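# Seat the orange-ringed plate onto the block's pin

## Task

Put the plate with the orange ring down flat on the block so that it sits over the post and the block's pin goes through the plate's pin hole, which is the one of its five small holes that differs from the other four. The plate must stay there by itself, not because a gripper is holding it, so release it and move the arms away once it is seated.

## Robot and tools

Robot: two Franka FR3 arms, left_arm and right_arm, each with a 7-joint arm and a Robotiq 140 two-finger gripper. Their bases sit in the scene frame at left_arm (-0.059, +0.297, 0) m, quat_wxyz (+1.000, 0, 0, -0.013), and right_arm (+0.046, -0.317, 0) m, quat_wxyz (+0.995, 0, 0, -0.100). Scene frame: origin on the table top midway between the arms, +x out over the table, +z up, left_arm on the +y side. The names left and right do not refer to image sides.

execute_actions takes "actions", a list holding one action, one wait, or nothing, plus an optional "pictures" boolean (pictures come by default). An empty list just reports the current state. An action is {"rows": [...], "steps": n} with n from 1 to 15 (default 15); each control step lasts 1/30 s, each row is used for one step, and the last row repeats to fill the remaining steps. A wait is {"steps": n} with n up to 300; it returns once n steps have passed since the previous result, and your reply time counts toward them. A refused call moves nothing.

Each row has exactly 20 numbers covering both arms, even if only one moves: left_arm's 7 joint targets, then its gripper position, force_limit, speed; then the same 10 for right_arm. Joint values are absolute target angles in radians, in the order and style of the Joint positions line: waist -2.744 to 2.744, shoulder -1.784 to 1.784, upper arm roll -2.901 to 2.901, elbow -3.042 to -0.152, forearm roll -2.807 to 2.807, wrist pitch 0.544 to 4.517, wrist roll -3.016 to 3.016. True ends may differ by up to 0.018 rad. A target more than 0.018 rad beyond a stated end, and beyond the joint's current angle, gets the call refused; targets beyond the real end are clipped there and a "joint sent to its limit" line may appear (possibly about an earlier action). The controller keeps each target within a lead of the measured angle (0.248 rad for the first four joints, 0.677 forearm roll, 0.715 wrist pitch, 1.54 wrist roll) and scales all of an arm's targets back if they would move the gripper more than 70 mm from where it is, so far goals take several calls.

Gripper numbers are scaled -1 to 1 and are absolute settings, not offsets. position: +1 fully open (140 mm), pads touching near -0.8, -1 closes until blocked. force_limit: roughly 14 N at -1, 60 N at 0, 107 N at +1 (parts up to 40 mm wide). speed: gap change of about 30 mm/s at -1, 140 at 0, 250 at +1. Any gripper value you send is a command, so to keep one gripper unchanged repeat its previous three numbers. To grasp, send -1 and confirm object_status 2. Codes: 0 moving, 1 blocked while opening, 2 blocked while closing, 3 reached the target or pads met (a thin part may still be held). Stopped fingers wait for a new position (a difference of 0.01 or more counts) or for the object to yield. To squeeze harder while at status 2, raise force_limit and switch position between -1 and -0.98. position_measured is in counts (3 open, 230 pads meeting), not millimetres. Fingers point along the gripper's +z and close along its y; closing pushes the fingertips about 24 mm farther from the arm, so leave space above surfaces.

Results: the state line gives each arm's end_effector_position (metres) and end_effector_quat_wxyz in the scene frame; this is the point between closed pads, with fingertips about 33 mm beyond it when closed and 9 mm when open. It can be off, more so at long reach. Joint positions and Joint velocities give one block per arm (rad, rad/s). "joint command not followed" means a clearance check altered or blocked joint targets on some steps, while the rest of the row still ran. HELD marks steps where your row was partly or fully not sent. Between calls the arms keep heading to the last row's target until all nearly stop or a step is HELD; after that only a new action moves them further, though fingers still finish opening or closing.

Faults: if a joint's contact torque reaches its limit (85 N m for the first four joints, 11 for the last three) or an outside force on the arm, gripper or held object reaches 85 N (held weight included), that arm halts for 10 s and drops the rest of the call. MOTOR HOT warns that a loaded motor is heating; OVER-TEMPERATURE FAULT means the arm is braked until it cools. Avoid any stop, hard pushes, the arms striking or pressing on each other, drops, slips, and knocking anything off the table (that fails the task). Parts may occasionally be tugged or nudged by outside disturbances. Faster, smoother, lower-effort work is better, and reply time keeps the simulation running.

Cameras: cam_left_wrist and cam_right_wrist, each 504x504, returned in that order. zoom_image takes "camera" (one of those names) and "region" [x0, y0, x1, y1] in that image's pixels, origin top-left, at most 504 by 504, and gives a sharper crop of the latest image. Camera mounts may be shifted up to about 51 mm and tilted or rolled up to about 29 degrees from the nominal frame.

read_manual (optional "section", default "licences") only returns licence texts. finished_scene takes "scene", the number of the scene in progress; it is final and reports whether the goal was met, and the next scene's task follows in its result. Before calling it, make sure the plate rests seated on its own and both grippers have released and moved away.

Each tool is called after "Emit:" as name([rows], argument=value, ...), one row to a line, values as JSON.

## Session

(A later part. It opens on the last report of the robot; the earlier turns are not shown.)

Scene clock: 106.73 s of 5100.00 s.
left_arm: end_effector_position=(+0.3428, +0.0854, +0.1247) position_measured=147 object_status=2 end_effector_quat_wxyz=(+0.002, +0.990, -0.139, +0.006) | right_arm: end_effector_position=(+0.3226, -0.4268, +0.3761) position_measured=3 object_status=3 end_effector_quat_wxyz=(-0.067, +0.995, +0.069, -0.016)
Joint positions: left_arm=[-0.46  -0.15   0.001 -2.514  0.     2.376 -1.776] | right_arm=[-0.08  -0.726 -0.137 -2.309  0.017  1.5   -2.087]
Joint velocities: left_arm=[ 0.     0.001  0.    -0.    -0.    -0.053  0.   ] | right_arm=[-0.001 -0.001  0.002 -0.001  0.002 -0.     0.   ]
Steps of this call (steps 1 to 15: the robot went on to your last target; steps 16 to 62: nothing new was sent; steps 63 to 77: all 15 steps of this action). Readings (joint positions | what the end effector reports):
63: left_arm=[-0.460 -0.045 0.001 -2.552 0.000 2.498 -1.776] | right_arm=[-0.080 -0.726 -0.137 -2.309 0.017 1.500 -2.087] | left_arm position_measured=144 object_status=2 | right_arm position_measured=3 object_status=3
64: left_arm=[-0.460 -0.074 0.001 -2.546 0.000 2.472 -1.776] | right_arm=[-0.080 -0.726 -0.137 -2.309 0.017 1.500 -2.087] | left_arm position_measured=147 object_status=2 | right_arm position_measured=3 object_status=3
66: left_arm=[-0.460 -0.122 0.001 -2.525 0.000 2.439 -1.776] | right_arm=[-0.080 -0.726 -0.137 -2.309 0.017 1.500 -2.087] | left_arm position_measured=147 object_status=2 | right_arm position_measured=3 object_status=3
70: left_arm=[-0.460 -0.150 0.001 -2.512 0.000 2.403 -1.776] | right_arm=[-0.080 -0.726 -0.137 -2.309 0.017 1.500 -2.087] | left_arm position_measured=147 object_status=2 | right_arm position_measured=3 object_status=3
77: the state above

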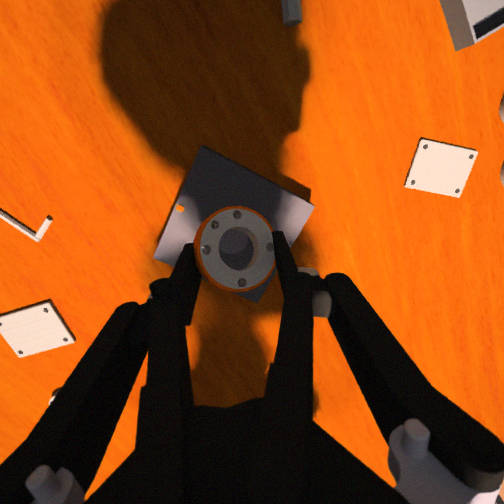

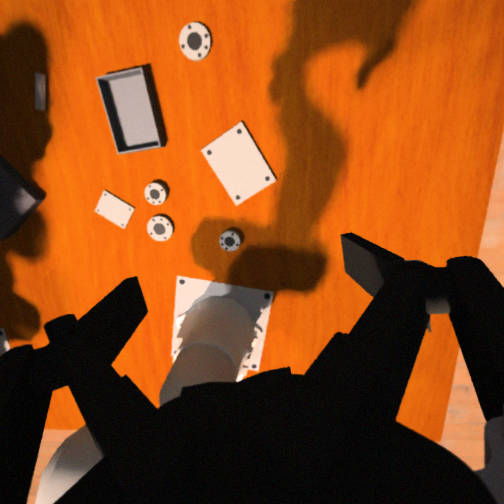

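Setting it back on the table to level it.

Emit:
execute_actions([
  {"rows":[[-0.6,0.13,0,-2.175,0,2.305,-1.6,-1,0,-0.4,-0.08,-0.726,-0.137,-2.309,0.017,1.5,-2.087,1,0,0]]},
], pictures=false)

Emit:
execute_actions([
  {"rows":[[-0.6,0.285,0,-2.19,0,2.475,-1.6,-1,0,-0.4,-0.08,-0.726,-0.137,-2.309,0.017,1.5,-2.087,1,0,0]]},
], pictures=false)

Emit:
execute_actions([
  {"steps":15},
], pictures=false)

Emit:
execute_actions([
  {"rows":[[-0.6,0.285,0,-2.19,0,2.475,-1.6,0.2,0,-0.4,-0.08,-0.726,-0.137,-2.309,0.017,1.5,-2.087,1,0,0]]},
], pictures=false)

Emit:
execute_actions([
  {"rows":[[-0.6,0.308,0,-2.193,0,2.501,-1.6,0.2,0,-0.4,-0.08,-0.726,-0.137,-2.309,0.017,1.5,-2.087,1,0,0]]},
])

Scene clock: 112.33 s of 5100.00 s.
left_arm: end_effector_position=(+0.3875, -0.0279, +0.1219) position_measured=147 object_status=2 end_effector_quat_wxyz=(+0.001, +0.962, -0.275, +0.003) | right_arm: end_effector_position=(+0.3226, -0.4268, +0.3761) position_measured=3 object_status=3 end_effector_quat_wxyz=(-0.067, +0.995, +0.069, -0.016)
Joint positions: left_arm=[-0.601  0.128 -0.002 -2.178 -0.     2.312 -1.643] | right_arm=[-0.08  -0.726 -0.137 -2.309  0.017  1.5   -2.087]
Joint velocities: left_arm=[-0.     0.006  0.007  0.014  0.    -0.027  0.121] | right_arm=[-0.     0.001 -0.     0.001  0.    -0.001 -0.001]
Steps of this call (steps 1 to 15: the robot went on to your last target; steps 16 to 90: nothing new was sent; then 2.10 s passed at rest; steps 91 to 105: all 15 steps of this action). Readings (joint positions | what the end effector reports):
91: left_arm=[-0.479 -0.115 0.011 -2.474 -0.000 2.354 -1.765] | right_arm=[-0.080 -0.726 -0.137 -2.309 0.017 1.500 -2.087] | left_arm position_measured=147 object_status=2 | right_arm position_measured=3 object_status=3
92: left_arm=[-0.503 -0.057 0.013 -2.411 -0.000 2.349 -1.753] | right_arm=[-0.080 -0.726 -0.137 -2.309 0.017 1.500 -2.087] | left_arm position_measured=147 object_status=2 | right_arm position_measured=3 object_status=3
94: left_arm=[-0.548 0.040 0.009 -2.298 -0.000 2.337 -1.728] | right_arm=[-0.080 -0.726 -0.137 -2.309 0.017 1.500 -2.087] | left_arm position_measured=147 object_status=2 | right_arm position_measured=3 object_status=3
98: left_arm=[-0.596 0.116 -0.004 -2.197 -0.000 2.324 -1.684] | right_arm=[-0.080 -0.726 -0.137 -2.309 0.017 1.500 -2.087] | left_arm position_measured=147 object_status=2 | right_arm position_measured=3 object_status=3
105: the state above

Scene clock: 112.83 s of 5100.00 s.
left_arm: end_effector_position=(+0.3937, -0.0308, +0.0484) position_measured=200 object_status=0 end_effector_quat_wxyz=(+0.000, +0.958, -0.288, +0.000) | right_arm: end_effector_position=(+0.3226, -0.4268, +0.3761) position_measured=3 object_status=3 end_effector_quat_wxyz=(-0.067, +0.995, +0.069, -0.016)
Joint positions: left_arm=[-0.6    0.278 -0.001 -2.186 -0.     2.464 -1.613] | right_arm=[-0.08  -0.726 -0.137 -2.309  0.017  1.5   -2.087]
Joint velocities: left_arm=[ 0.001  0.     0.001  0.001 -0.001  0.05   0.026] | right_arm=[-0.     0.001 -0.    -0.001  0.001  0.    -0.002]
Steps of this call (steps 1 to 15: all 15 steps of this action). Readings (joint positions | what the end effector reports):
1: left_arm=[-0.601 0.144 -0.002 -2.172 -0.000 2.336 -1.639] | right_arm=[-0.080 -0.726 -0.137 -2.309 0.017 1.500 -2.087] | left_arm position_measured=147 object_status=2 | right_arm position_measured=3 object_status=3
2: left_arm=[-0.601 0.177 -0.002 -2.168 -0.000 2.362 -1.636] | right_arm=[-0.080 -0.726 -0.137 -2.309 0.017 1.500 -2.087] | left_arm position_measured=147 object_status=2 | right_arm position_measured=3 object_status=3
4: left_arm=[-0.601 0.240 -0.002 -2.179 -0.000 2.399 -1.630] | right_arm=[-0.080 -0.726 -0.137 -2.309 0.017 1.500 -2.087] | left_arm position_measured=147 object_status=2 | right_arm position_measured=3 object_status=3
8: left_arm=[-0.600 0.283 -0.001 -2.194 -0.001 2.433 -1.621] | right_arm=[-0.080 -0.726 -0.137 -2.309 0.017 1.500 -2.087] | left_arm position_measured=150 object_status=0 | right_arm position_measured=3 object_status=3
15: the state above

Scene clock: 113.33 s of 5100.00 s.
left_arm: end_effector_position=(+0.3953, -0.0319, +0.0486) position_measured=200 object_status=2 end_effector_quat_wxyz=(+0.001, +0.957, -0.291, +0.003) | right_arm: end_effector_position=(+0.3226, -0.4268, +0.3761) position_measured=3 object_status=3 end_effector_quat_wxyz=(-0.067, +0.995, +0.069, -0.016)
Joint positions: left_arm=[-0.6    0.278 -0.001 -2.186 -0.     2.471 -1.607] | right_arm=[-0.08  -0.726 -0.137 -2.309  0.017  1.5   -2.087]
Joint velocities: left_arm=[ 0.001 -0.001 -0.    -0.001  0.001  0.003  0.005] | right_arm=[-0.    -0.     0.001  0.    -0.001 -0.    -0.   ]
Steps of this call (steps 1 to 15: the robot went on to your last target). Readings (joint positions | what the end effector reports):
1: left_arm=[-0.600 0.278 -0.001 -2.186 -0.000 2.465 -1.612] | right_arm=[-0.080 -0.726 -0.137 -2.309 0.017 1.500 -2.087] | left_arm position_measured=200 object_status=0 | right_arm position_measured=3 object_status=3
2: left_arm=[-0.600 0.278 -0.001 -2.186 -0.000 2.466 -1.611] | right_arm=[-0.080 -0.726 -0.137 -2.309 0.017 1.500 -2.087] | left_arm position_measured=200 object_status=0 | right_arm position_measured=3 object_status=3
4: left_arm=[-0.600 0.278 -0.001 -2.186 -0.000 2.468 -1.610] | right_arm=[-0.080 -0.726 -0.137 -2.309 0.017 1.500 -2.087] | left_arm position_measured=200 object_status=2 | right_arm position_measured=3 object_status=3
8: left_arm=[-0.600 0.278 -0.001 -2.186 -0.000 2.470 -1.608] | right_arm=[-0.080 -0.726 -0.137 -2.309 0.017 1.500 -2.087] | left_arm position_measured=200 object_status=2 | right_arm position_measured=3 object_status=3
15: the state above
All arms were judged still, so your last target was given up. Only a new action makes them travel on or press farther. Fingers that are still opening or closing keep moving.

Scene clock: 113.83 s of 5100.00 s.
left_arm: end_effector_position=(+0.3932, -0.0304, +0.0451) position_measured=128 object_status=0 end_effector_quat_wxyz=(+0.000, +0.957, -0.291, +0.000) | right_arm: end_effector_position=(+0.3226, -0.4268, +0.3761) position_measured=3 object_status=3 end_effector_quat_wxyz=(-0.067, +0.995, +0.069, -0.016)
Joint positions: left_arm=[-0.6    0.283 -0.001 -2.189 -0.     2.472 -1.606] | right_arm=[-0.08  -0.726 -0.137 -2.309  0.017  1.5   -2.087]
Joint velocities: left_arm=[ 0.    -0.     0.     0.001  0.001 -0.001 -0.   ] | right_arm=[ 0.001 -0.001 -0.001  0.    -0.     0.    -0.001]
Steps of this call (steps 1 to 15: all 15 steps of this action). Readings (joint positions | what the end effector reports):
1: left_arm=[-0.600 0.278 -0.001 -2.186 -0.000 2.471 -1.607] | right_arm=[-0.080 -0.726 -0.137 -2.309 0.017 1.500 -2.087] | left_arm position_measured=200 object_status=0 | right_arm position_measured=3 object_status=3
2: left_arm=[-0.600 0.279 -0.001 -2.186 -0.000 2.472 -1.606] | right_arm=[-0.080 -0.726 -0.137 -2.309 0.017 1.500 -2.087] | left_arm position_measured=200 object_status=0 | right_arm position_measured=3 object_status=3
4: left_arm=[-0.600 0.281 -0.001 -2.187 -0.000 2.472 -1.606] | right_arm=[-0.080 -0.726 -0.137 -2.309 0.017 1.500 -2.087] | left_arm position_measured=186 object_status=0 | right_arm position_measured=3 object_status=3
8: left_arm=[-0.600 0.283 -0.001 -2.189 -0.000 2.472 -1.606] | right_arm=[-0.080 -0.726 -0.137 -2.309 0.017 1.500 -2.087] | left_arm position_measured=165 object_status=0 | right_arm position_measured=3 object_status=3
15: the state above

Scene clock: 114.33 s of 5100.00 s.
left_arm: end_effector_position=(+0.3925, -0.0299, +0.0333) position_measured=104 object_status=3 end_effector_quat_wxyz=(-0.000, +0.957, -0.291, -0.001) | right_arm: end_effector_position=(+0.3226, -0.4268, +0.3761) position_measured=3 object_status=3 end_effector_quat_wxyz=(-0.067, +0.995, +0.069, -0.016)
Joint positions: left_arm=[-0.6    0.305 -0.001 -2.192 -0.     2.496 -1.606] | right_arm=[-0.08  -0.726 -0.137 -2.309  0.017  1.5   -2.087]
Joint velocities: left_arm=[-0.001  0.001 -0.     0.     0.     0.008  0.001] | right_arm=[-0.001  0.     0.    -0.001 -0.001  0.     0.   ]
Steps of this call (steps 1 to 15: all 15 steps of this action). Readings (joint positions | what the end effector reports):
1: left_arm=[-0.600 0.285 -0.001 -2.188 -0.000 2.477 -1.606] | right_arm=[-0.080 -0.726 -0.137 -2.309 0.017 1.500 -2.087] | left_arm position_measured=123 object_status=0 | right_arm position_measured=3 object_status=3
2: left_arm=[-0.600 0.291 -0.001 -2.188 -0.000 2.481 -1.606] | right_arm=[-0.080 -0.726 -0.137 -2.309 0.017 1.500 -2.087] | left_arm position_measured=118 object_status=0 | right_arm position_measured=3 object_status=3
4: left_arm=[-0.600 0.300 -0.001 -2.191 -0.000 2.486 -1.606] | right_arm=[-0.080 -0.726 -0.137 -2.309 0.017 1.500 -2.087] | left_arm position_measured=107 object_status=0 | right_arm position_measured=3 object_status=3
8: left_arm=[-0.600 0.305 -0.001 -2.192 -0.000 2.492 -1.606] | right_arm=[-0.080 -0.726 -0.137 -2.309 0.017 1.500 -2.087] | left_arm position_measured=104 object_status=0 | right_arm position_measured=3 object_status=3
15: the state above

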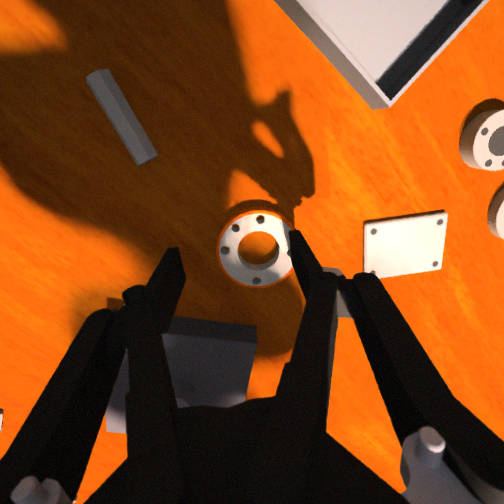

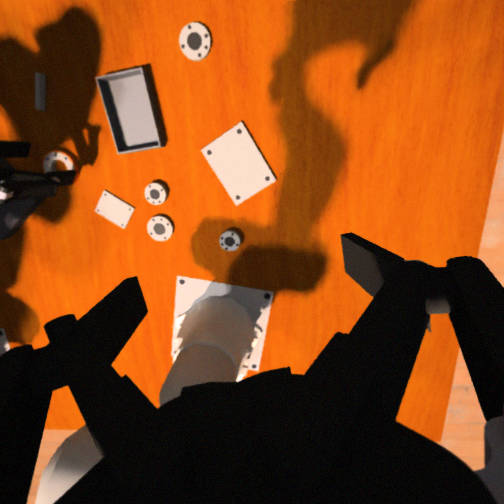

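Emit:
execute_actions([
  {"rows":[[-0.6,0.266,0,-2.18,0,2.446,-1.6,0.2,0,-0.4,-0.08,-0.726,-0.137,-2.309,0.017,1.5,-2.087,1,0,0]],"steps":8},
], pictures=false)

Emit:
execute_actions([
  {"rows":[[-0.63,0.266,0,-2.18,0,2.446,-1.63,0.2,0,-0.4,-0.08,-0.726,-0.137,-2.309,0.017,1.5,-2.087,1,0,0]],"steps":10},
], pictures=false)

Emit:
execute_actions([
  {"rows":[[-0.63,0.314,0,-2.183,0,2.497,-1.63,0.2,0,-0.4,-0.08,-0.726,-0.137,-2.309,0.017,1.5,-2.087,1,0,0]]},
], pictures=false)

Emit:
execute_actions([
  {"rows":[[-0.63,0.314,0,-2.183,0,2.497,-1.63,-1,0,-0.4,-0.08,-0.726,-0.137,-2.309,0.017,1.5,-2.087,1,0,0]]},
])

Scene clock: 119.30 s of 5100.00 s.
left_arm: end_effector_position=(+0.3983, -0.0341, +0.0572) position_measured=104 object_status=3 end_effector_quat_wxyz=(+0.003, +0.957, -0.291, +0.007) | right_arm: end_effector_position=(+0.3226, -0.4268, +0.3761) position_measured=3 object_status=3 end_effector_quat_wxyz=(-0.067, +0.995, +0.069, -0.016)
Joint positions: left_arm=[-0.6    0.266 -0.001 -2.179 -0.     2.46  -1.606] | right_arm=[-0.08  -0.726 -0.137 -2.309  0.017  1.5   -2.087]
Joint velocities: left_arm=[ 0.001 -0.01   0.     0.002  0.    -0.058  0.   ] | right_arm=[-0.     0.    -0.001  0.    -0.002  0.001  0.001]
Steps of this call (steps 1 to 15: the robot went on to your last target; steps 16 to 90: nothing new was sent; then 1.70 s passed at rest; steps 91 to 98: all 8 steps of this action). Readings (joint positions | what the end effector reports):
91: left_arm=[-0.600 0.302 -0.001 -2.192 -0.000 2.489 -1.606] | right_arm=[-0.080 -0.726 -0.137 -2.309 0.017 1.500 -2.087] | left_arm position_measured=104 object_status=3 | right_arm position_measured=3 object_status=3
92: left_arm=[-0.600 0.293 -0.001 -2.191 -0.000 2.481 -1.606] | right_arm=[-0.080 -0.726 -0.137 -2.309 0.017 1.500 -2.087] | left_arm position_measured=104 object_status=3 | right_arm position_measured=3 object_status=3
94: left_arm=[-0.600 0.278 -0.001 -2.185 -0.000 2.471 -1.606] | right_arm=[-0.080 -0.726 -0.137 -2.309 0.017 1.500 -2.087] | left_arm position_measured=104 object_status=3 | right_arm position_measured=3 object_status=3
98: the state above

Scene clock: 119.63 s of 5100.00 s.
left_arm: end_effector_position=(+0.3865, -0.0449, +0.0563) position_measured=104 object_status=3 end_effector_quat_wxyz=(+0.001, +0.954, -0.299, +0.002) | right_arm: end_effector_position=(+0.3226, -0.4268, +0.3761) position_measured=3 object_status=3 end_effector_quat_wxyz=(-0.067, +0.995, +0.069, -0.016)
Joint positions: left_arm=[-0.629  0.266 -0.    -2.179 -0.     2.451 -1.618] | right_arm=[-0.08  -0.726 -0.137 -2.309  0.017  1.5   -2.087]
Joint velocities: left_arm=[ 0.    -0.001  0.    -0.    -0.001 -0.01  -0.018] | right_arm=[ 0.     0.     0.001 -0.001 -0.001  0.    -0.   ]
Steps of this call (steps 1 to 10: all 10 steps of this action). Readings (joint positions | what the end effector reports):
1: left_arm=[-0.605 0.266 0.002 -2.179 -0.000 2.458 -1.608] | right_arm=[-0.080 -0.726 -0.137 -2.309 0.017 1.500 -2.087] | left_arm position_measured=104 object_status=3 | right_arm position_measured=3 object_status=3
2: left_arm=[-0.610 0.266 0.003 -2.179 -0.000 2.457 -1.610] | right_arm=[-0.080 -0.726 -0.137 -2.309 0.017 1.500 -2.087] | left_arm position_measured=104 object_status=3 | right_arm position_measured=3 object_status=3
4: left_arm=[-0.621 0.266 0.001 -2.179 -0.000 2.454 -1.612] | right_arm=[-0.080 -0.726 -0.137 -2.309 0.017 1.500 -2.087] | left_arm position_measured=104 object_status=3 | right_arm position_measured=3 object_status=3
8: left_arm=[-0.628 0.266 -0.000 -2.179 -0.000 2.451 -1.616] | right_arm=[-0.080 -0.726 -0.137 -2.309 0.017 1.500 -2.087] | left_arm position_measured=104 object_status=3 | right_arm position_measured=3 object_status=3
10: the state above

Scene clock: 120.13 s of 5100.00 s.
left_arm: end_effector_position=(+0.3836, -0.0428, +0.0314) position_measured=104 object_status=3 end_effector_quat_wxyz=(-0.001, +0.955, -0.297, -0.003) | right_arm: end_effector_position=(+0.3226, -0.4268, +0.3761) position_measured=3 object_status=3 end_effector_quat_wxyz=(-0.067, +0.995, +0.069, -0.016)
Joint positions: left_arm=[-0.629  0.314 -0.    -2.184 -0.     2.491 -1.622] | right_arm=[-0.08  -0.726 -0.137 -2.309  0.017  1.5   -2.087]
Joint velocities: left_arm=[ 0.001 -0.     0.001  0.001 -0.     0.015 -0.005] | right_arm=[-0.001  0.001  0.001  0.001  0.001 -0.001 -0.001]
Steps of this call (steps 1 to 15: all 15 steps of this action). Readings (joint positions | what the end effector reports):
1: left_arm=[-0.629 0.272 -0.000 -2.178 -0.000 2.458 -1.618] | right_arm=[-0.080 -0.726 -0.137 -2.309 0.017 1.500 -2.087] | left_arm position_measured=104 object_status=3 | right_arm position_measured=3 object_status=3
2: left_arm=[-0.629 0.282 -0.000 -2.177 -0.000 2.466 -1.619] | right_arm=[-0.080 -0.726 -0.137 -2.309 0.017 1.500 -2.087] | left_arm position_measured=104 object_status=3 | right_arm position_measured=3 object_status=3
4: left_arm=[-0.629 0.301 -0.000 -2.180 -0.000 2.475 -1.620] | right_arm=[-0.080 -0.726 -0.137 -2.309 0.017 1.500 -2.087] | left_arm position_measured=104 object_status=3 | right_arm position_measured=3 object_status=3
8: left_arm=[-0.629 0.314 -0.000 -2.184 -0.000 2.484 -1.621] | right_arm=[-0.080 -0.726 -0.137 -2.309 0.017 1.500 -2.087] | left_arm position_measured=104 object_status=3 | right_arm position_measured=3 object_status=3
15: the state above

Scene clock: 120.63 s of 5100.00 s.
left_arm: end_effector_position=(+0.3846, -0.0435, +0.0320) position_measured=140 object_status=2 end_effector_quat_wxyz=(-0.000, +0.955, -0.296, -0.002) | right_arm: end_effector_position=(+0.3226, -0.4268, +0.3761) position_measured=3 object_status=3 end_effector_quat_wxyz=(-0.067, +0.995, +0.069, -0.016)
Joint positions: left_arm=[-0.629  0.313 -0.    -2.184 -0.     2.493 -1.623] | right_arm=[-0.08  -0.726 -0.137 -2.309  0.017  1.5   -2.087]
Joint velocities: left_arm=[-0.001 -0.    -0.001  0.     0.     0.    -0.002] | right_arm=[ 0.002 -0.001 -0.     0.001 -0.001 -0.001 -0.002]
Steps of this call (steps 1 to 15: all 15 steps of this action). Readings (joint positions | what the end effector reports):
1: left_arm=[-0.629 0.314 -0.000 -2.184 -0.000 2.492 -1.623] | right_arm=[-0.080 -0.726 -0.137 -2.309 0.017 1.500 -2.087] | left_arm position_measured=104 object_status=0 | right_arm position_measured=3 object_status=3
2: left_arm=[-0.629 0.314 -0.000 -2.184 -0.000 2.492 -1.623] | right_arm=[-0.080 -0.726 -0.137 -2.309 0.017 1.500 -2.087] | left_arm position_measured=108 object_status=0 | right_arm position_measured=3 object_status=3
4: left_arm=[-0.629 0.314 -0.000 -2.184 -0.000 2.493 -1.623] | right_arm=[-0.080 -0.726 -0.137 -2.309 0.017 1.500 -2.087] | left_arm position_measured=118 object_status=0 | right_arm position_measured=3 object_status=3
8: left_arm=[-0.629 0.313 -0.000 -2.184 -0.000 2.493 -1.623] | right_arm=[-0.080 -0.726 -0.137 -2.309 0.017 1.500 -2.087] | left_arm position_measured=139 object_status=0 | right_arm position_measured=3 object_status=3
15: the state above

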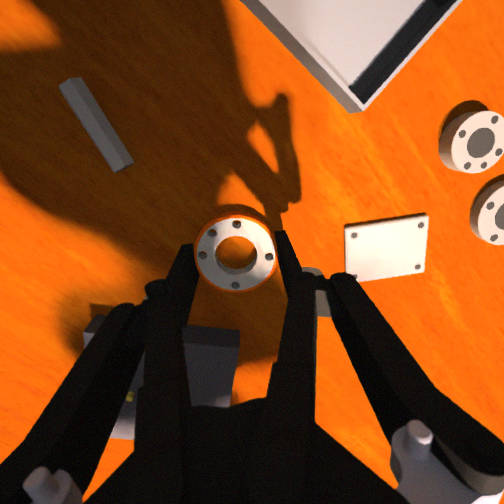

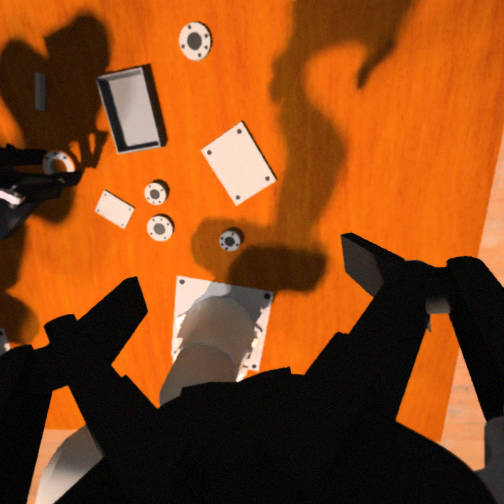

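Emit:
execute_actions([
  {"rows":[[-0.63,0.13,0,-2.175,0,2.305,-1.8,-1,0,-0.4,-0.08,-0.726,-0.137,-2.309,0.017,1.5,-2.087,1,0,0]]},
], pictures=false)

Emit:
execute_actions([
  {"rows":[[-0.452,-0.13,0,-2.53,0,2.4,-2.08,-1,0,-0.4,-0.08,-0.726,-0.137,-2.309,0.017,1.5,-2.087,1,0,0]]},
], pictures=false)

Emit:
execute_actions([
  {"rows":[[-0.452,-0.066,0,-2.553,0,2.487,-2.08,-1,0,-0.4,-0.08,-0.726,-0.137,-2.309,0.017,1.5,-2.087,1,0,0]]},
], pictures=false)

Emit:
execute_actions([
  {"steps":25},
])

Emit:
zoom_image(camera="cam_left_wrist", region=[180,190,300,310])

Scene clock: 126.73 s of 5100.00 s.
left_arm: end_effector_position=(+0.3821, -0.0416, +0.1235) position_measured=140 object_status=2 end_effector_quat_wxyz=(+0.003, +0.973, -0.231, +0.007) | right_arm: end_effector_position=(+0.3226, -0.4268, +0.3761) position_measured=3 object_status=3 end_effector_quat_wxyz=(-0.067, +0.995, +0.069, -0.016)
Joint positions: left_arm=[-0.629  0.129 -0.    -2.174 -0.     2.319 -1.759] | right_arm=[-0.08  -0.726 -0.137 -2.309  0.017  1.5   -2.087]
Joint velocities: left_arm=[ 0.001  0.01  -0.    -0.012  0.    -0.075 -0.117] | right_arm=[-0.     0.     0.001 -0.    -0.001  0.    -0.   ]
Steps of this call (steps 1 to 15: the robot went on to your last target; steps 16 to 90: nothing new was sent; then 2.60 s passed at rest; steps 91 to 105: all 15 steps of this action). Readings (joint positions | what the end effector reports):
91: left_arm=[-0.629 0.299 -0.000 -2.189 -0.000 2.469 -1.636] | right_arm=[-0.080 -0.726 -0.137 -2.309 0.017 1.500 -2.087] | left_arm position_measured=140 object_status=2 | right_arm position_measured=3 object_status=3
92: left_arm=[-0.629 0.266 -0.000 -2.195 -0.000 2.442 -1.649] | right_arm=[-0.080 -0.726 -0.137 -2.309 0.017 1.500 -2.087] | left_arm position_measured=140 object_status=2 | right_arm position_measured=3 object_status=3
94: left_arm=[-0.629 0.194 -0.000 -2.187 -0.000 2.398 -1.677] | right_arm=[-0.080 -0.726 -0.137 -2.309 0.017 1.500 -2.087] | left_arm position_measured=140 object_status=2 | right_arm position_measured=3 object_status=3
98: left_arm=[-0.629 0.127 -0.000 -2.167 -0.000 2.354 -1.718] | right_arm=[-0.080 -0.726 -0.137 -2.309 0.017 1.500 -2.087] | left_arm position_measured=140 object_status=2 | right_arm position_measured=3 object_status=3
105: the state above

Scene clock: 127.23 s of 5100.00 s.
left_arm: end_effector_position=(+0.3368, +0.0927, +0.1090) position_measured=140 object_status=2 end_effector_quat_wxyz=(-0.003, +1.000, -0.023, -0.006) | right_arm: end_effector_position=(+0.3226, -0.4268, +0.3761) position_measured=3 object_status=3 end_effector_quat_wxyz=(-0.067, +0.995, +0.069, -0.016)
Joint positions: left_arm=[-0.453 -0.126  0.003 -2.528  0.     2.39  -2.002] | right_arm=[-0.08  -0.726 -0.137 -2.309  0.017  1.5   -2.087]
Joint velocities: left_arm=[-0.001 -0.016 -0.01  -0.01  -0.001  0.041 -0.237] | right_arm=[ 0.002  0.001 -0.     0.    -0.001  0.    -0.001]
Steps of this call (steps 1 to 15: all 15 steps of this action). Readings (joint positions | what the end effector reports):
1: left_arm=[-0.611 0.103 -0.011 -2.211 0.000 2.330 -1.776] | right_arm=[-0.080 -0.726 -0.137 -2.309 0.017 1.500 -2.087] | left_arm position_measured=140 object_status=2 | right_arm position_measured=3 object_status=3
2: left_arm=[-0.586 0.058 -0.015 -2.264 0.000 2.336 -1.795] | right_arm=[-0.080 -0.726 -0.137 -2.309 0.017 1.500 -2.087] | left_arm position_measured=140 object_status=2 | right_arm position_measured=3 object_status=3
4: left_arm=[-0.532 -0.024 -0.010 -2.363 0.000 2.352 -1.834] | right_arm=[-0.080 -0.726 -0.137 -2.309 0.017 1.500 -2.087] | left_arm position_measured=140 object_status=2 | right_arm position_measured=3 object_status=3
8: left_arm=[-0.460 -0.111 0.007 -2.500 0.000 2.374 -1.919] | right_arm=[-0.080 -0.726 -0.137 -2.309 0.017 1.500 -2.087] | left_arm position_measured=140 object_status=2 | right_arm position_measured=3 object_status=3
15: the state above

Scene clock: 127.73 s of 5100.00 s.
left_arm: end_effector_position=(+0.3364, +0.0927, +0.0798) position_measured=140 object_status=2 end_effector_quat_wxyz=(-0.002, +1.000, +0.006, -0.004) | right_arm: end_effector_position=(+0.3226, -0.4268, +0.3761) position_measured=3 object_status=3 end_effector_quat_wxyz=(-0.067, +0.995, +0.069, -0.016)
Joint positions: left_arm=[-0.453 -0.066  0.002 -2.554  0.     2.478 -2.06 ] | right_arm=[-0.08  -0.726 -0.137 -2.309  0.017  1.5   -2.087]
Joint velocities: left_arm=[-0.001  0.    -0.001  0.001  0.001  0.031 -0.047] | right_arm=[-0.001  0.    -0.     0.     0.     0.001 -0.002]
Steps of this call (steps 1 to 15: all 15 steps of this action). Readings (joint positions | what the end effector reports):
1: left_arm=[-0.453 -0.119 0.002 -2.530 0.000 2.406 -2.009] | right_arm=[-0.080 -0.726 -0.137 -2.309 0.017 1.500 -2.087] | left_arm position_measured=140 object_status=2 | right_arm position_measured=3 object_status=3
2: left_arm=[-0.453 -0.105 0.002 -2.534 0.000 2.422 -2.016] | right_arm=[-0.080 -0.726 -0.137 -2.309 0.017 1.500 -2.087] | left_arm position_measured=140 object_status=2 | right_arm position_measured=3 object_status=3
4: left_arm=[-0.453 -0.081 0.002 -2.546 0.000 2.441 -2.027] | right_arm=[-0.080 -0.726 -0.137 -2.309 0.017 1.500 -2.087] | left_arm position_measured=140 object_status=2 | right_arm position_measured=3 object_status=3
8: left_arm=[-0.453 -0.066 0.002 -2.554 0.000 2.463 -2.044] | right_arm=[-0.080 -0.726 -0.137 -2.309 0.017 1.500 -2.087] | left_arm position_measured=140 object_status=2 | right_arm position_measured=3 object_status=3
15: the state above

Scene clock: 128.57 s of 5100.00 s.
left_arm: end_effector_position=(+0.3378, +0.0920, +0.0802) position_measured=140 object_status=2 end_effector_quat_wxyz=(-0.001, +1.000, +0.013, -0.002) | right_arm: end_effector_position=(+0.3226, -0.4268, +0.3761) position_measured=3 object_status=3 end_effector_quat_wxyz=(-0.067, +0.995, +0.069, -0.016)
Joint positions: left_arm=[-0.453 -0.066  0.002 -2.554  0.     2.483 -2.073] | right_arm=[-0.08  -0.726 -0.137 -2.309  0.017  1.5   -2.087]
Joint velocities: left_arm=[-0.002 -0.002  0.     0.     0.001  0.    -0.002] | right_arm=[ 0.    -0.001 -0.001  0.001 -0.    -0.    -0.001]
Steps of this call (steps 1 to 25: the robot went on to your last target). Readings (joint positions | what the end effector reports):
1: left_arm=[-0.453 -0.066 0.002 -2.554 0.000 2.479 -2.061] | right_arm=[-0.080 -0.726 -0.137 -2.309 0.017 1.500 -2.087] | left_arm position_measured=140 object_status=2 | right_arm position_measured=3 object_status=3
2: left_arm=[-0.453 -0.066 0.002 -2.554 0.000 2.480 -2.062] | right_arm=[-0.080 -0.726 -0.137 -2.309 0.017 1.500 -2.087] | left_arm position_measured=140 object_status=2 | right_arm position_measured=3 object_status=3
4: left_arm=[-0.453 -0.066 0.002 -2.554 0.000 2.481 -2.065] | right_arm=[-0.080 -0.726 -0.137 -2.309 0.017 1.500 -2.087] | left_arm position_measured=140 object_status=2 | right_arm position_measured=3 object_status=3
8: left_arm=[-0.453 -0.066 0.002 -2.554 0.000 2.482 -2.068] | right_arm=[-0.080 -0.726 -0.137 -2.309 0.017 1.500 -2.087] | left_arm position_measured=140 object_status=2 | right_arm position_measured=3 object_status=3
25: the state above

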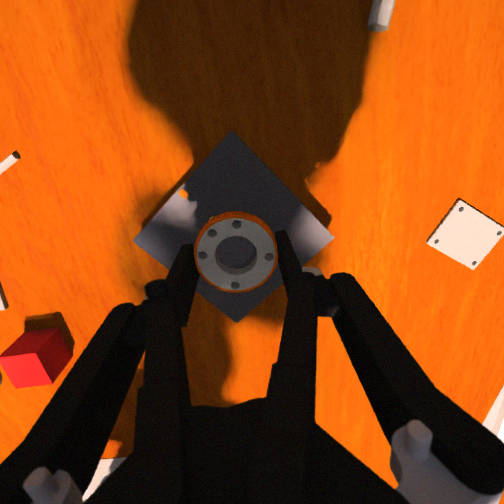

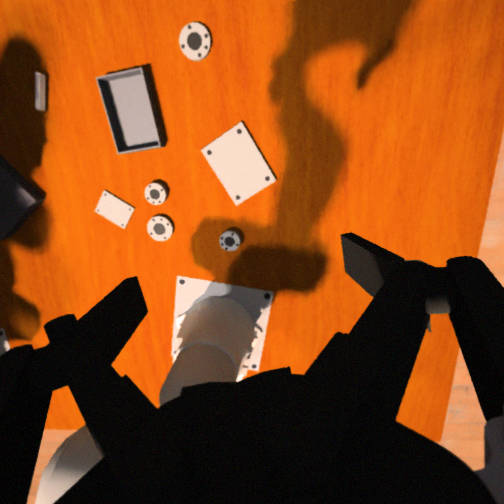

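Region (180, 190, 300, 310) of cam_left_wrist's 504x504 image, scaled by 4.200, with more detail than that image has.

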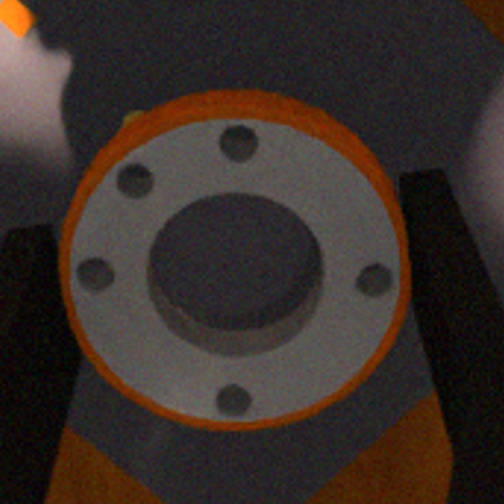

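Emit:
execute_actions([
  {"rows":[[-0.448,-0.058,0,-2.555,0,2.497,-2.08,-1,0,-0.4,-0.08,-0.726,-0.137,-2.309,0.017,1.5,-2.087,1,0,0]]},
], pictures=false)

Emit:
execute_actions([
  {"rows":[[-0.448,-0.046,0,-2.558,0,2.512,-2.08,-1,0,-0.4,-0.08,-0.726,-0.137,-2.309,0.017,1.5,-2.087,1,0,0]]},
])

Emit:
zoom_image(camera="cam_left_wrist", region=[180,190,300,310])

Scene clock: 133.53 s of 5100.00 s.
left_arm: end_effector_position=(+0.3394, +0.0923, +0.0781) position_measured=140 object_status=2 end_effector_quat_wxyz=(-0.000, +1.000, +0.014, -0.001) | right_arm: end_effector_position=(+0.3226, -0.4268, +0.3761) position_measured=3 object_status=3 end_effector_quat_wxyz=(-0.067, +0.995, +0.069, -0.016)
Joint positions: left_arm=[-0.45  -0.06   0.002 -2.554  0.     2.493 -2.074] | right_arm=[-0.08  -0.726 -0.137 -2.309  0.017  1.5   -2.087]
Joint velocities: left_arm=[ 0.001  0.     0.     0.     0.     0.005 -0.002] | right_arm=[-0.     0.001 -0.    -0.001 -0.001 -0.001 -0.002]
Steps of this call (steps 1 to 15: the robot went on to your last target; steps 16 to 90: nothing new was sent; then 1.47 s passed at rest; steps 91 to 105: all 15 steps of this action). Readings (joint positions | what the end effector reports):
91: left_arm=[-0.453 -0.066 0.002 -2.554 0.000 2.485 -2.074] | right_arm=[-0.080 -0.726 -0.137 -2.309 0.017 1.500 -2.087] | left_arm position_measured=140 object_status=2 | right_arm position_measured=3 object_status=3
92: left_arm=[-0.452 -0.064 0.002 -2.554 0.000 2.487 -2.074] | right_arm=[-0.080 -0.726 -0.137 -2.309 0.017 1.500 -2.087] | left_arm position_measured=140 object_status=2 | right_arm position_measured=3 object_status=3
94: left_arm=[-0.451 -0.061 0.002 -2.554 0.000 2.489 -2.074] | right_arm=[-0.080 -0.726 -0.137 -2.309 0.017 1.500 -2.087] | left_arm position_measured=140 object_status=2 | right_arm position_measured=3 object_status=3
98: left_arm=[-0.451 -0.060 0.002 -2.554 0.000 2.491 -2.074] | right_arm=[-0.080 -0.726 -0.137 -2.309 0.017 1.500 -2.087] | left_arm position_measured=140 object_status=2 | right_arm position_measured=3 object_status=3
105: the state above

Scene clock: 134.03 s of 5100.00 s.
left_arm: end_effector_position=(+0.3399, +0.0922, +0.0751) position_measured=140 object_status=2 end_effector_quat_wxyz=(-0.000, +1.000, +0.015, -0.000) | right_arm: end_effector_position=(+0.3226, -0.4268, +0.3761) position_measured=3 object_status=3 end_effector_quat_wxyz=(-0.067, +0.995, +0.069, -0.016)
Joint positions: left_arm=[-0.45  -0.052  0.002 -2.555  0.     2.503 -2.075] | right_arm=[-0.08  -0.726 -0.137 -2.309  0.017  1.5   -2.087]
Joint velocities: left_arm=[-0.001  0.001 -0.     0.001  0.001 -0.    -0.003] | right_arm=[-0.    -0.001  0.001  0.001 -0.     0.001  0.001]
Steps of this call (steps 1 to 15: all 15 steps of this action). Readings (joint positions | what the end effector reports):
1: left_arm=[-0.450 -0.058 0.002 -2.554 0.000 2.496 -2.074] | right_arm=[-0.080 -0.726 -0.137 -2.309 0.017 1.500 -2.087] | left_arm position_measured=140 object_status=2 | right_arm position_measured=3 object_status=3
2: left_arm=[-0.450 -0.055 0.002 -2.555 0.000 2.498 -2.074] | right_arm=[-0.080 -0.726 -0.137 -2.309 0.017 1.500 -2.087] | left_arm position_measured=140 object_status=2 | right_arm position_measured=3 object_status=3
4: left_arm=[-0.450 -0.053 0.002 -2.555 0.000 2.501 -2.074] | right_arm=[-0.080 -0.726 -0.137 -2.309 0.017 1.500 -2.087] | left_arm position_measured=140 object_status=2 | right_arm position_measured=3 object_status=3
8: left_arm=[-0.450 -0.052 0.002 -2.555 0.000 2.502 -2.074] | right_arm=[-0.080 -0.726 -0.137 -2.309 0.017 1.500 -2.087] | left_arm position_measured=140 object_status=2 | right_arm position_measured=3 object_status=3
15: the state above

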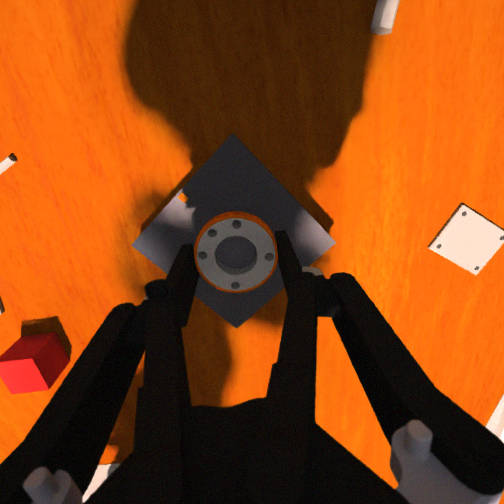

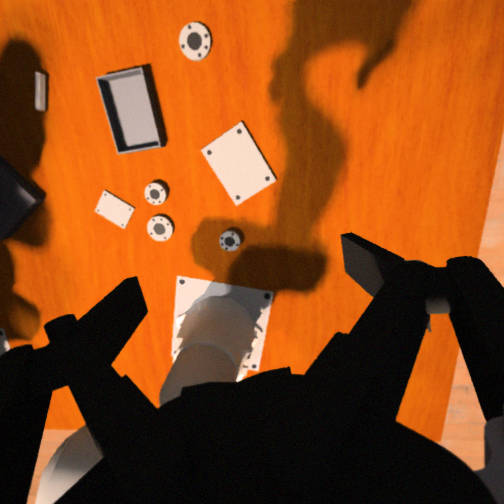

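Region (180, 190, 300, 310) of cam_left_wrist's 504x504 image, scaled by 4.200, with more detail than that image has.

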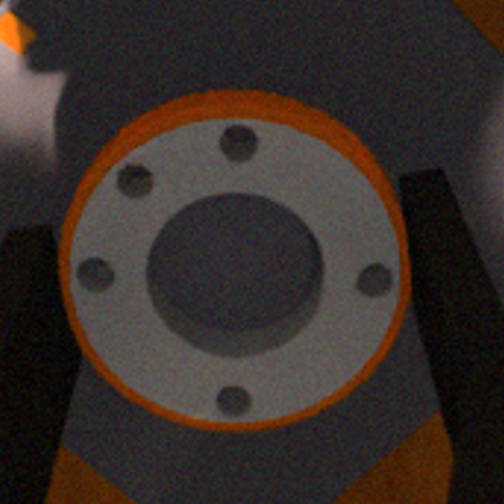

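Emit:
execute_actions([
  {"rows":[[-0.448,-0.07,0,-2.562,0,2.492,-2.08,-1,0,-0.4,-0.08,-0.726,-0.137,-2.309,0.017,1.5,-2.087,1,0,0]]},
], pictures=false)

Emit:
execute_actions([
  {"rows":[[-0.448,-0.052,0,-2.565,0,2.509,-2.08,-1,0,-0.4,-0.08,-0.726,-0.137,-2.309,0.017,1.5,-2.087,1,0,0]]},
])

Emit:
zoom_image(camera="cam_left_wrist", region=[180,190,300,310])

Scene clock: 138.23 s of 5100.00 s.
left_arm: end_effector_position=(+0.3384, +0.0929, +0.0790) position_measured=140 object_status=2 end_effector_quat_wxyz=(+0.000, +1.000, +0.015, +0.001) | right_arm: end_effector_position=(+0.3226, -0.4268, +0.3761) position_measured=3 object_status=3 end_effector_quat_wxyz=(-0.067, +0.995, +0.069, -0.016)
Joint positions: left_arm=[-0.45  -0.067  0.002 -2.561  0.     2.495 -2.075] | right_arm=[-0.08  -0.726 -0.137 -2.309  0.017  1.5   -2.087]
Joint velocities: left_arm=[-0.    -0.002 -0.001  0.    -0.    -0.003  0.   ] | right_arm=[-0.     0.     0.002 -0.001  0.    -0.001 -0.002]
Steps of this call (steps 1 to 15: the robot went on to your last target; steps 16 to 90: nothing new was sent; then 0.70 s passed at rest; steps 91 to 105: all 15 steps of this action). Readings (joint positions | what the end effector reports):
91: left_arm=[-0.450 -0.055 0.002 -2.557 0.000 2.502 -2.075] | right_arm=[-0.080 -0.726 -0.137 -2.309 0.017 1.500 -2.087] | left_arm position_measured=140 object_status=2 | right_arm position_measured=3 object_status=3
92: left_arm=[-0.450 -0.059 0.002 -2.559 0.000 2.500 -2.075] | right_arm=[-0.080 -0.726 -0.137 -2.309 0.017 1.500 -2.087] | left_arm position_measured=140 object_status=2 | right_arm position_measured=3 object_status=3
94: left_arm=[-0.450 -0.064 0.002 -2.560 0.000 2.498 -2.075] | right_arm=[-0.080 -0.726 -0.137 -2.309 0.017 1.500 -2.087] | left_arm position_measured=140 object_status=2 | right_arm position_measured=3 object_status=3
98: left_arm=[-0.450 -0.067 0.002 -2.560 0.000 2.497 -2.075] | right_arm=[-0.080 -0.726 -0.137 -2.309 0.017 1.500 -2.087] | left_arm position_measured=140 object_status=2 | right_arm position_measured=3 object_status=3
105: the state above

Scene clock: 138.73 s of 5100.00 s.
left_arm: end_effector_position=(+0.3372, +0.0936, +0.0749) position_measured=140 object_status=2 end_effector_quat_wxyz=(-0.001, +1.000, +0.015, -0.002) | right_arm: end_effector_position=(+0.3226, -0.4268, +0.3761) position_measured=3 object_status=3 end_effector_quat_wxyz=(-0.067, +0.995, +0.069, -0.016)
Joint positions: left_arm=[-0.45  -0.058  0.002 -2.562  0.     2.501 -2.075] | right_arm=[-0.08  -0.726 -0.137 -2.309  0.017  1.5   -2.087]
Joint velocities: left_arm=[ 0.     0.     0.001  0.001 -0.002  0.    -0.001] | right_arm=[-0.001 -0.001 -0.    -0.    -0.     0.001  0.001]
Steps of this call (steps 1 to 15: all 15 steps of this action). Readings (joint positions | what the end effector reports):
1: left_arm=[-0.450 -0.065 0.002 -2.561 0.000 2.497 -2.075] | right_arm=[-0.080 -0.726 -0.137 -2.309 0.017 1.500 -2.087] | left_arm position_measured=140 object_status=2 | right_arm position_measured=3 object_status=3
2: left_arm=[-0.450 -0.062 0.002 -2.561 0.000 2.499 -2.075] | right_arm=[-0.080 -0.726 -0.137 -2.309 0.017 1.500 -2.087] | left_arm position_measured=140 object_status=2 | right_arm position_measured=3 object_status=3
4: left_arm=[-0.450 -0.058 0.002 -2.563 0.000 2.501 -2.075] | right_arm=[-0.080 -0.726 -0.137 -2.309 0.017 1.500 -2.087] | left_arm position_measured=140 object_status=2 | right_arm position_measured=3 object_status=3
8: left_arm=[-0.450 -0.058 0.002 -2.562 0.000 2.501 -2.075] | right_arm=[-0.080 -0.726 -0.137 -2.309 0.017 1.500 -2.087] | left_arm position_measured=140 object_status=2 | right_arm position_measured=3 object_status=3
15: the state above

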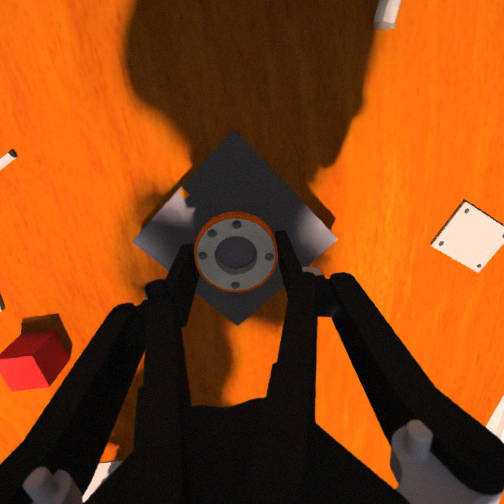

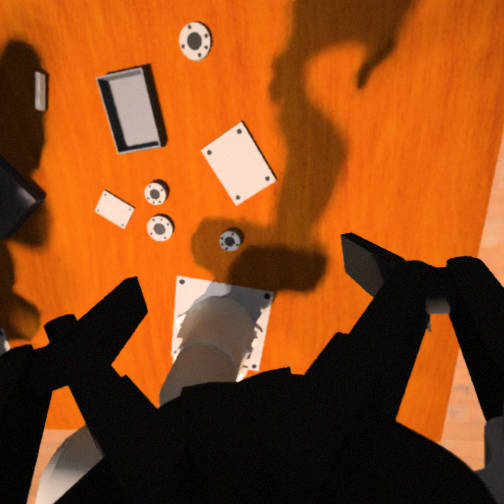

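Region (180, 190, 300, 310) of cam_left_wrist's 504x504 image, scaled by 4.200, with more detail than that image has.

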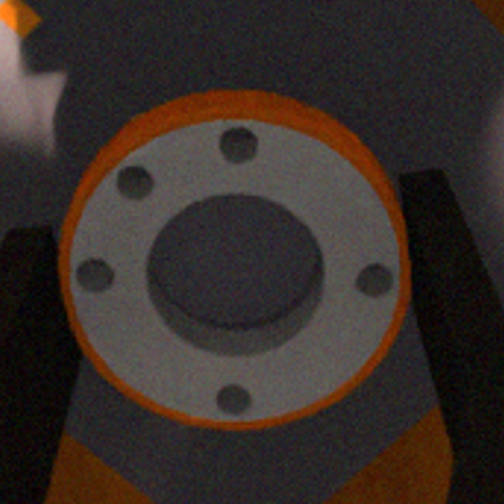

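Emit:
execute_actions([
  {"rows":[[-0.448,-0.064,0,-2.56,0,2.503,-2.08,-1,0,-0.4,-0.08,-0.726,-0.137,-2.309,0.017,1.5,-2.087,1,0,0]]},
], pictures=false)

Emit:
execute_actions([
  {"rows":[[-0.448,-0.05,0,-2.563,0,2.513,-2.08,-1,0,-0.4,-0.08,-0.726,-0.137,-2.309,0.017,1.5,-2.087,1,0,0]]},
])

Emit:
zoom_image(camera="cam_left_wrist", region=[180,190,300,310])

Scene clock: 144.60 s of 5100.00 s.
left_arm: end_effector_position=(+0.3382, +0.0931, +0.0765) position_measured=140 object_status=2 end_effector_quat_wxyz=(-0.000, +1.000, +0.015, -0.000) | right_arm: end_effector_position=(+0.3226, -0.4268, +0.3761) position_measured=3 object_status=3 end_effector_quat_wxyz=(-0.067, +0.995, +0.069, -0.016)
Joint positions: left_arm=[-0.45  -0.061  0.002 -2.562  0.     2.501 -2.075] | right_arm=[-0.08  -0.726 -0.137 -2.309  0.017  1.5   -2.087]
Joint velocities: left_arm=[ 0.002  0.003  0.    -0.     0.     0.001  0.   ] | right_arm=[-0.001 -0.001  0.001  0.001 -0.    -0.001 -0.002]
Steps of this call (steps 1 to 15: the robot went on to your last target; steps 16 to 90: nothing new was sent; then 2.37 s passed at rest; steps 91 to 105: all 15 steps of this action). Readings (joint positions | what the end effector reports):
91: left_arm=[-0.450 -0.059 0.002 -2.562 0.000 2.501 -2.075] | right_arm=[-0.080 -0.726 -0.137 -2.309 0.017 1.500 -2.087] | left_arm position_measured=140 object_status=2 | right_arm position_measured=3 object_status=3
92: left_arm=[-0.450 -0.060 0.002 -2.562 0.000 2.501 -2.075] | right_arm=[-0.080 -0.726 -0.137 -2.309 0.017 1.500 -2.087] | left_arm position_measured=140 object_status=2 | right_arm position_measured=3 object_status=3
94: left_arm=[-0.450 -0.061 0.002 -2.562 0.000 2.501 -2.075] | right_arm=[-0.080 -0.726 -0.137 -2.309 0.017 1.500 -2.087] | left_arm position_measured=140 object_status=2 | right_arm position_measured=3 object_status=3
98: left_arm=[-0.450 -0.061 0.002 -2.562 0.000 2.501 -2.075] | right_arm=[-0.080 -0.726 -0.137 -2.309 0.017 1.500 -2.087] | left_arm position_measured=140 object_status=2 | right_arm position_measured=3 object_status=3
105: the state above

Scene clock: 145.10 s of 5100.00 s.
left_arm: end_effector_position=(+0.3385, +0.0930, +0.0751) position_measured=140 object_status=2 end_effector_quat_wxyz=(-0.000, +1.000, +0.015, -0.000) | right_arm: end_effector_position=(+0.3226, -0.4268, +0.3761) position_measured=3 object_status=3 end_effector_quat_wxyz=(-0.067, +0.995, +0.069, -0.016)
Joint positions: left_arm=[-0.45  -0.057  0.002 -2.561  0.     2.504 -2.075] | right_arm=[-0.08  -0.726 -0.137 -2.309  0.017  1.5   -2.087]
Joint velocities: left_arm=[-0.001  0.001  0.    -0.    -0.001  0.001 -0.   ] | right_arm=[-0.    -0.001 -0.001  0.001  0.001 -0.001 -0.   ]
Steps of this call (steps 1 to 15: all 15 steps of this action). Readings (joint positions | what the end effector reports):
1: left_arm=[-0.450 -0.060 0.002 -2.562 0.000 2.502 -2.075] | right_arm=[-0.080 -0.726 -0.137 -2.309 0.017 1.500 -2.087] | left_arm position_measured=140 object_status=2 | right_arm position_measured=3 object_status=3
2: left_arm=[-0.450 -0.058 0.002 -2.562 0.000 2.504 -2.075] | right_arm=[-0.080 -0.726 -0.137 -2.309 0.017 1.500 -2.087] | left_arm position_measured=140 object_status=2 | right_arm position_measured=3 object_status=3
4: left_arm=[-0.450 -0.057 0.002 -2.561 0.000 2.504 -2.075] | right_arm=[-0.080 -0.726 -0.137 -2.309 0.017 1.500 -2.087] | left_arm position_measured=140 object_status=2 | right_arm position_measured=3 object_status=3
8: left_arm=[-0.450 -0.057 0.002 -2.561 0.000 2.504 -2.075] | right_arm=[-0.080 -0.726 -0.137 -2.309 0.017 1.500 -2.087] | left_arm position_measured=140 object_status=2 | right_arm position_measured=3 object_status=3
15: the state above

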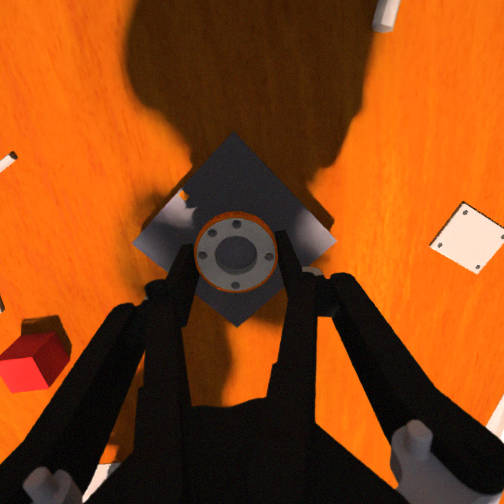

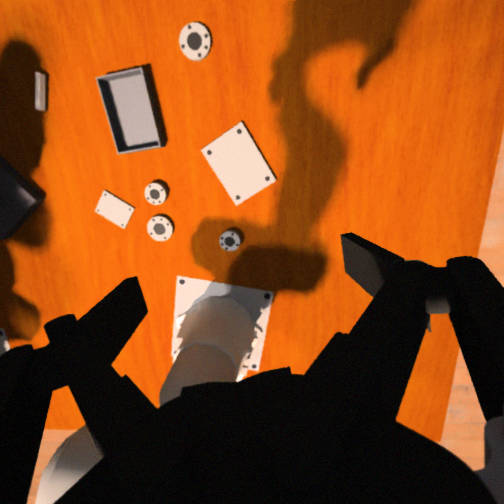

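Region (180, 190, 300, 310) of cam_left_wrist's 504x504 image, scaled by 4.200, with more detail than that image has.

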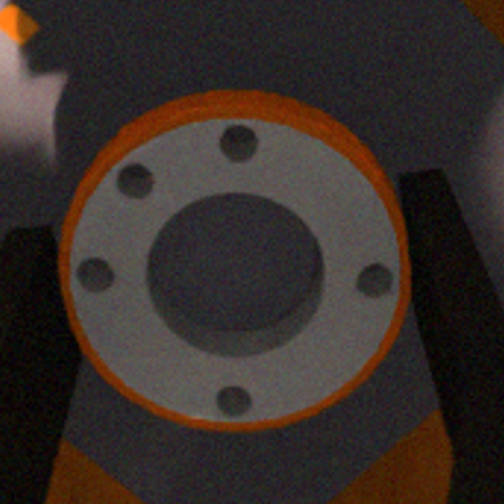

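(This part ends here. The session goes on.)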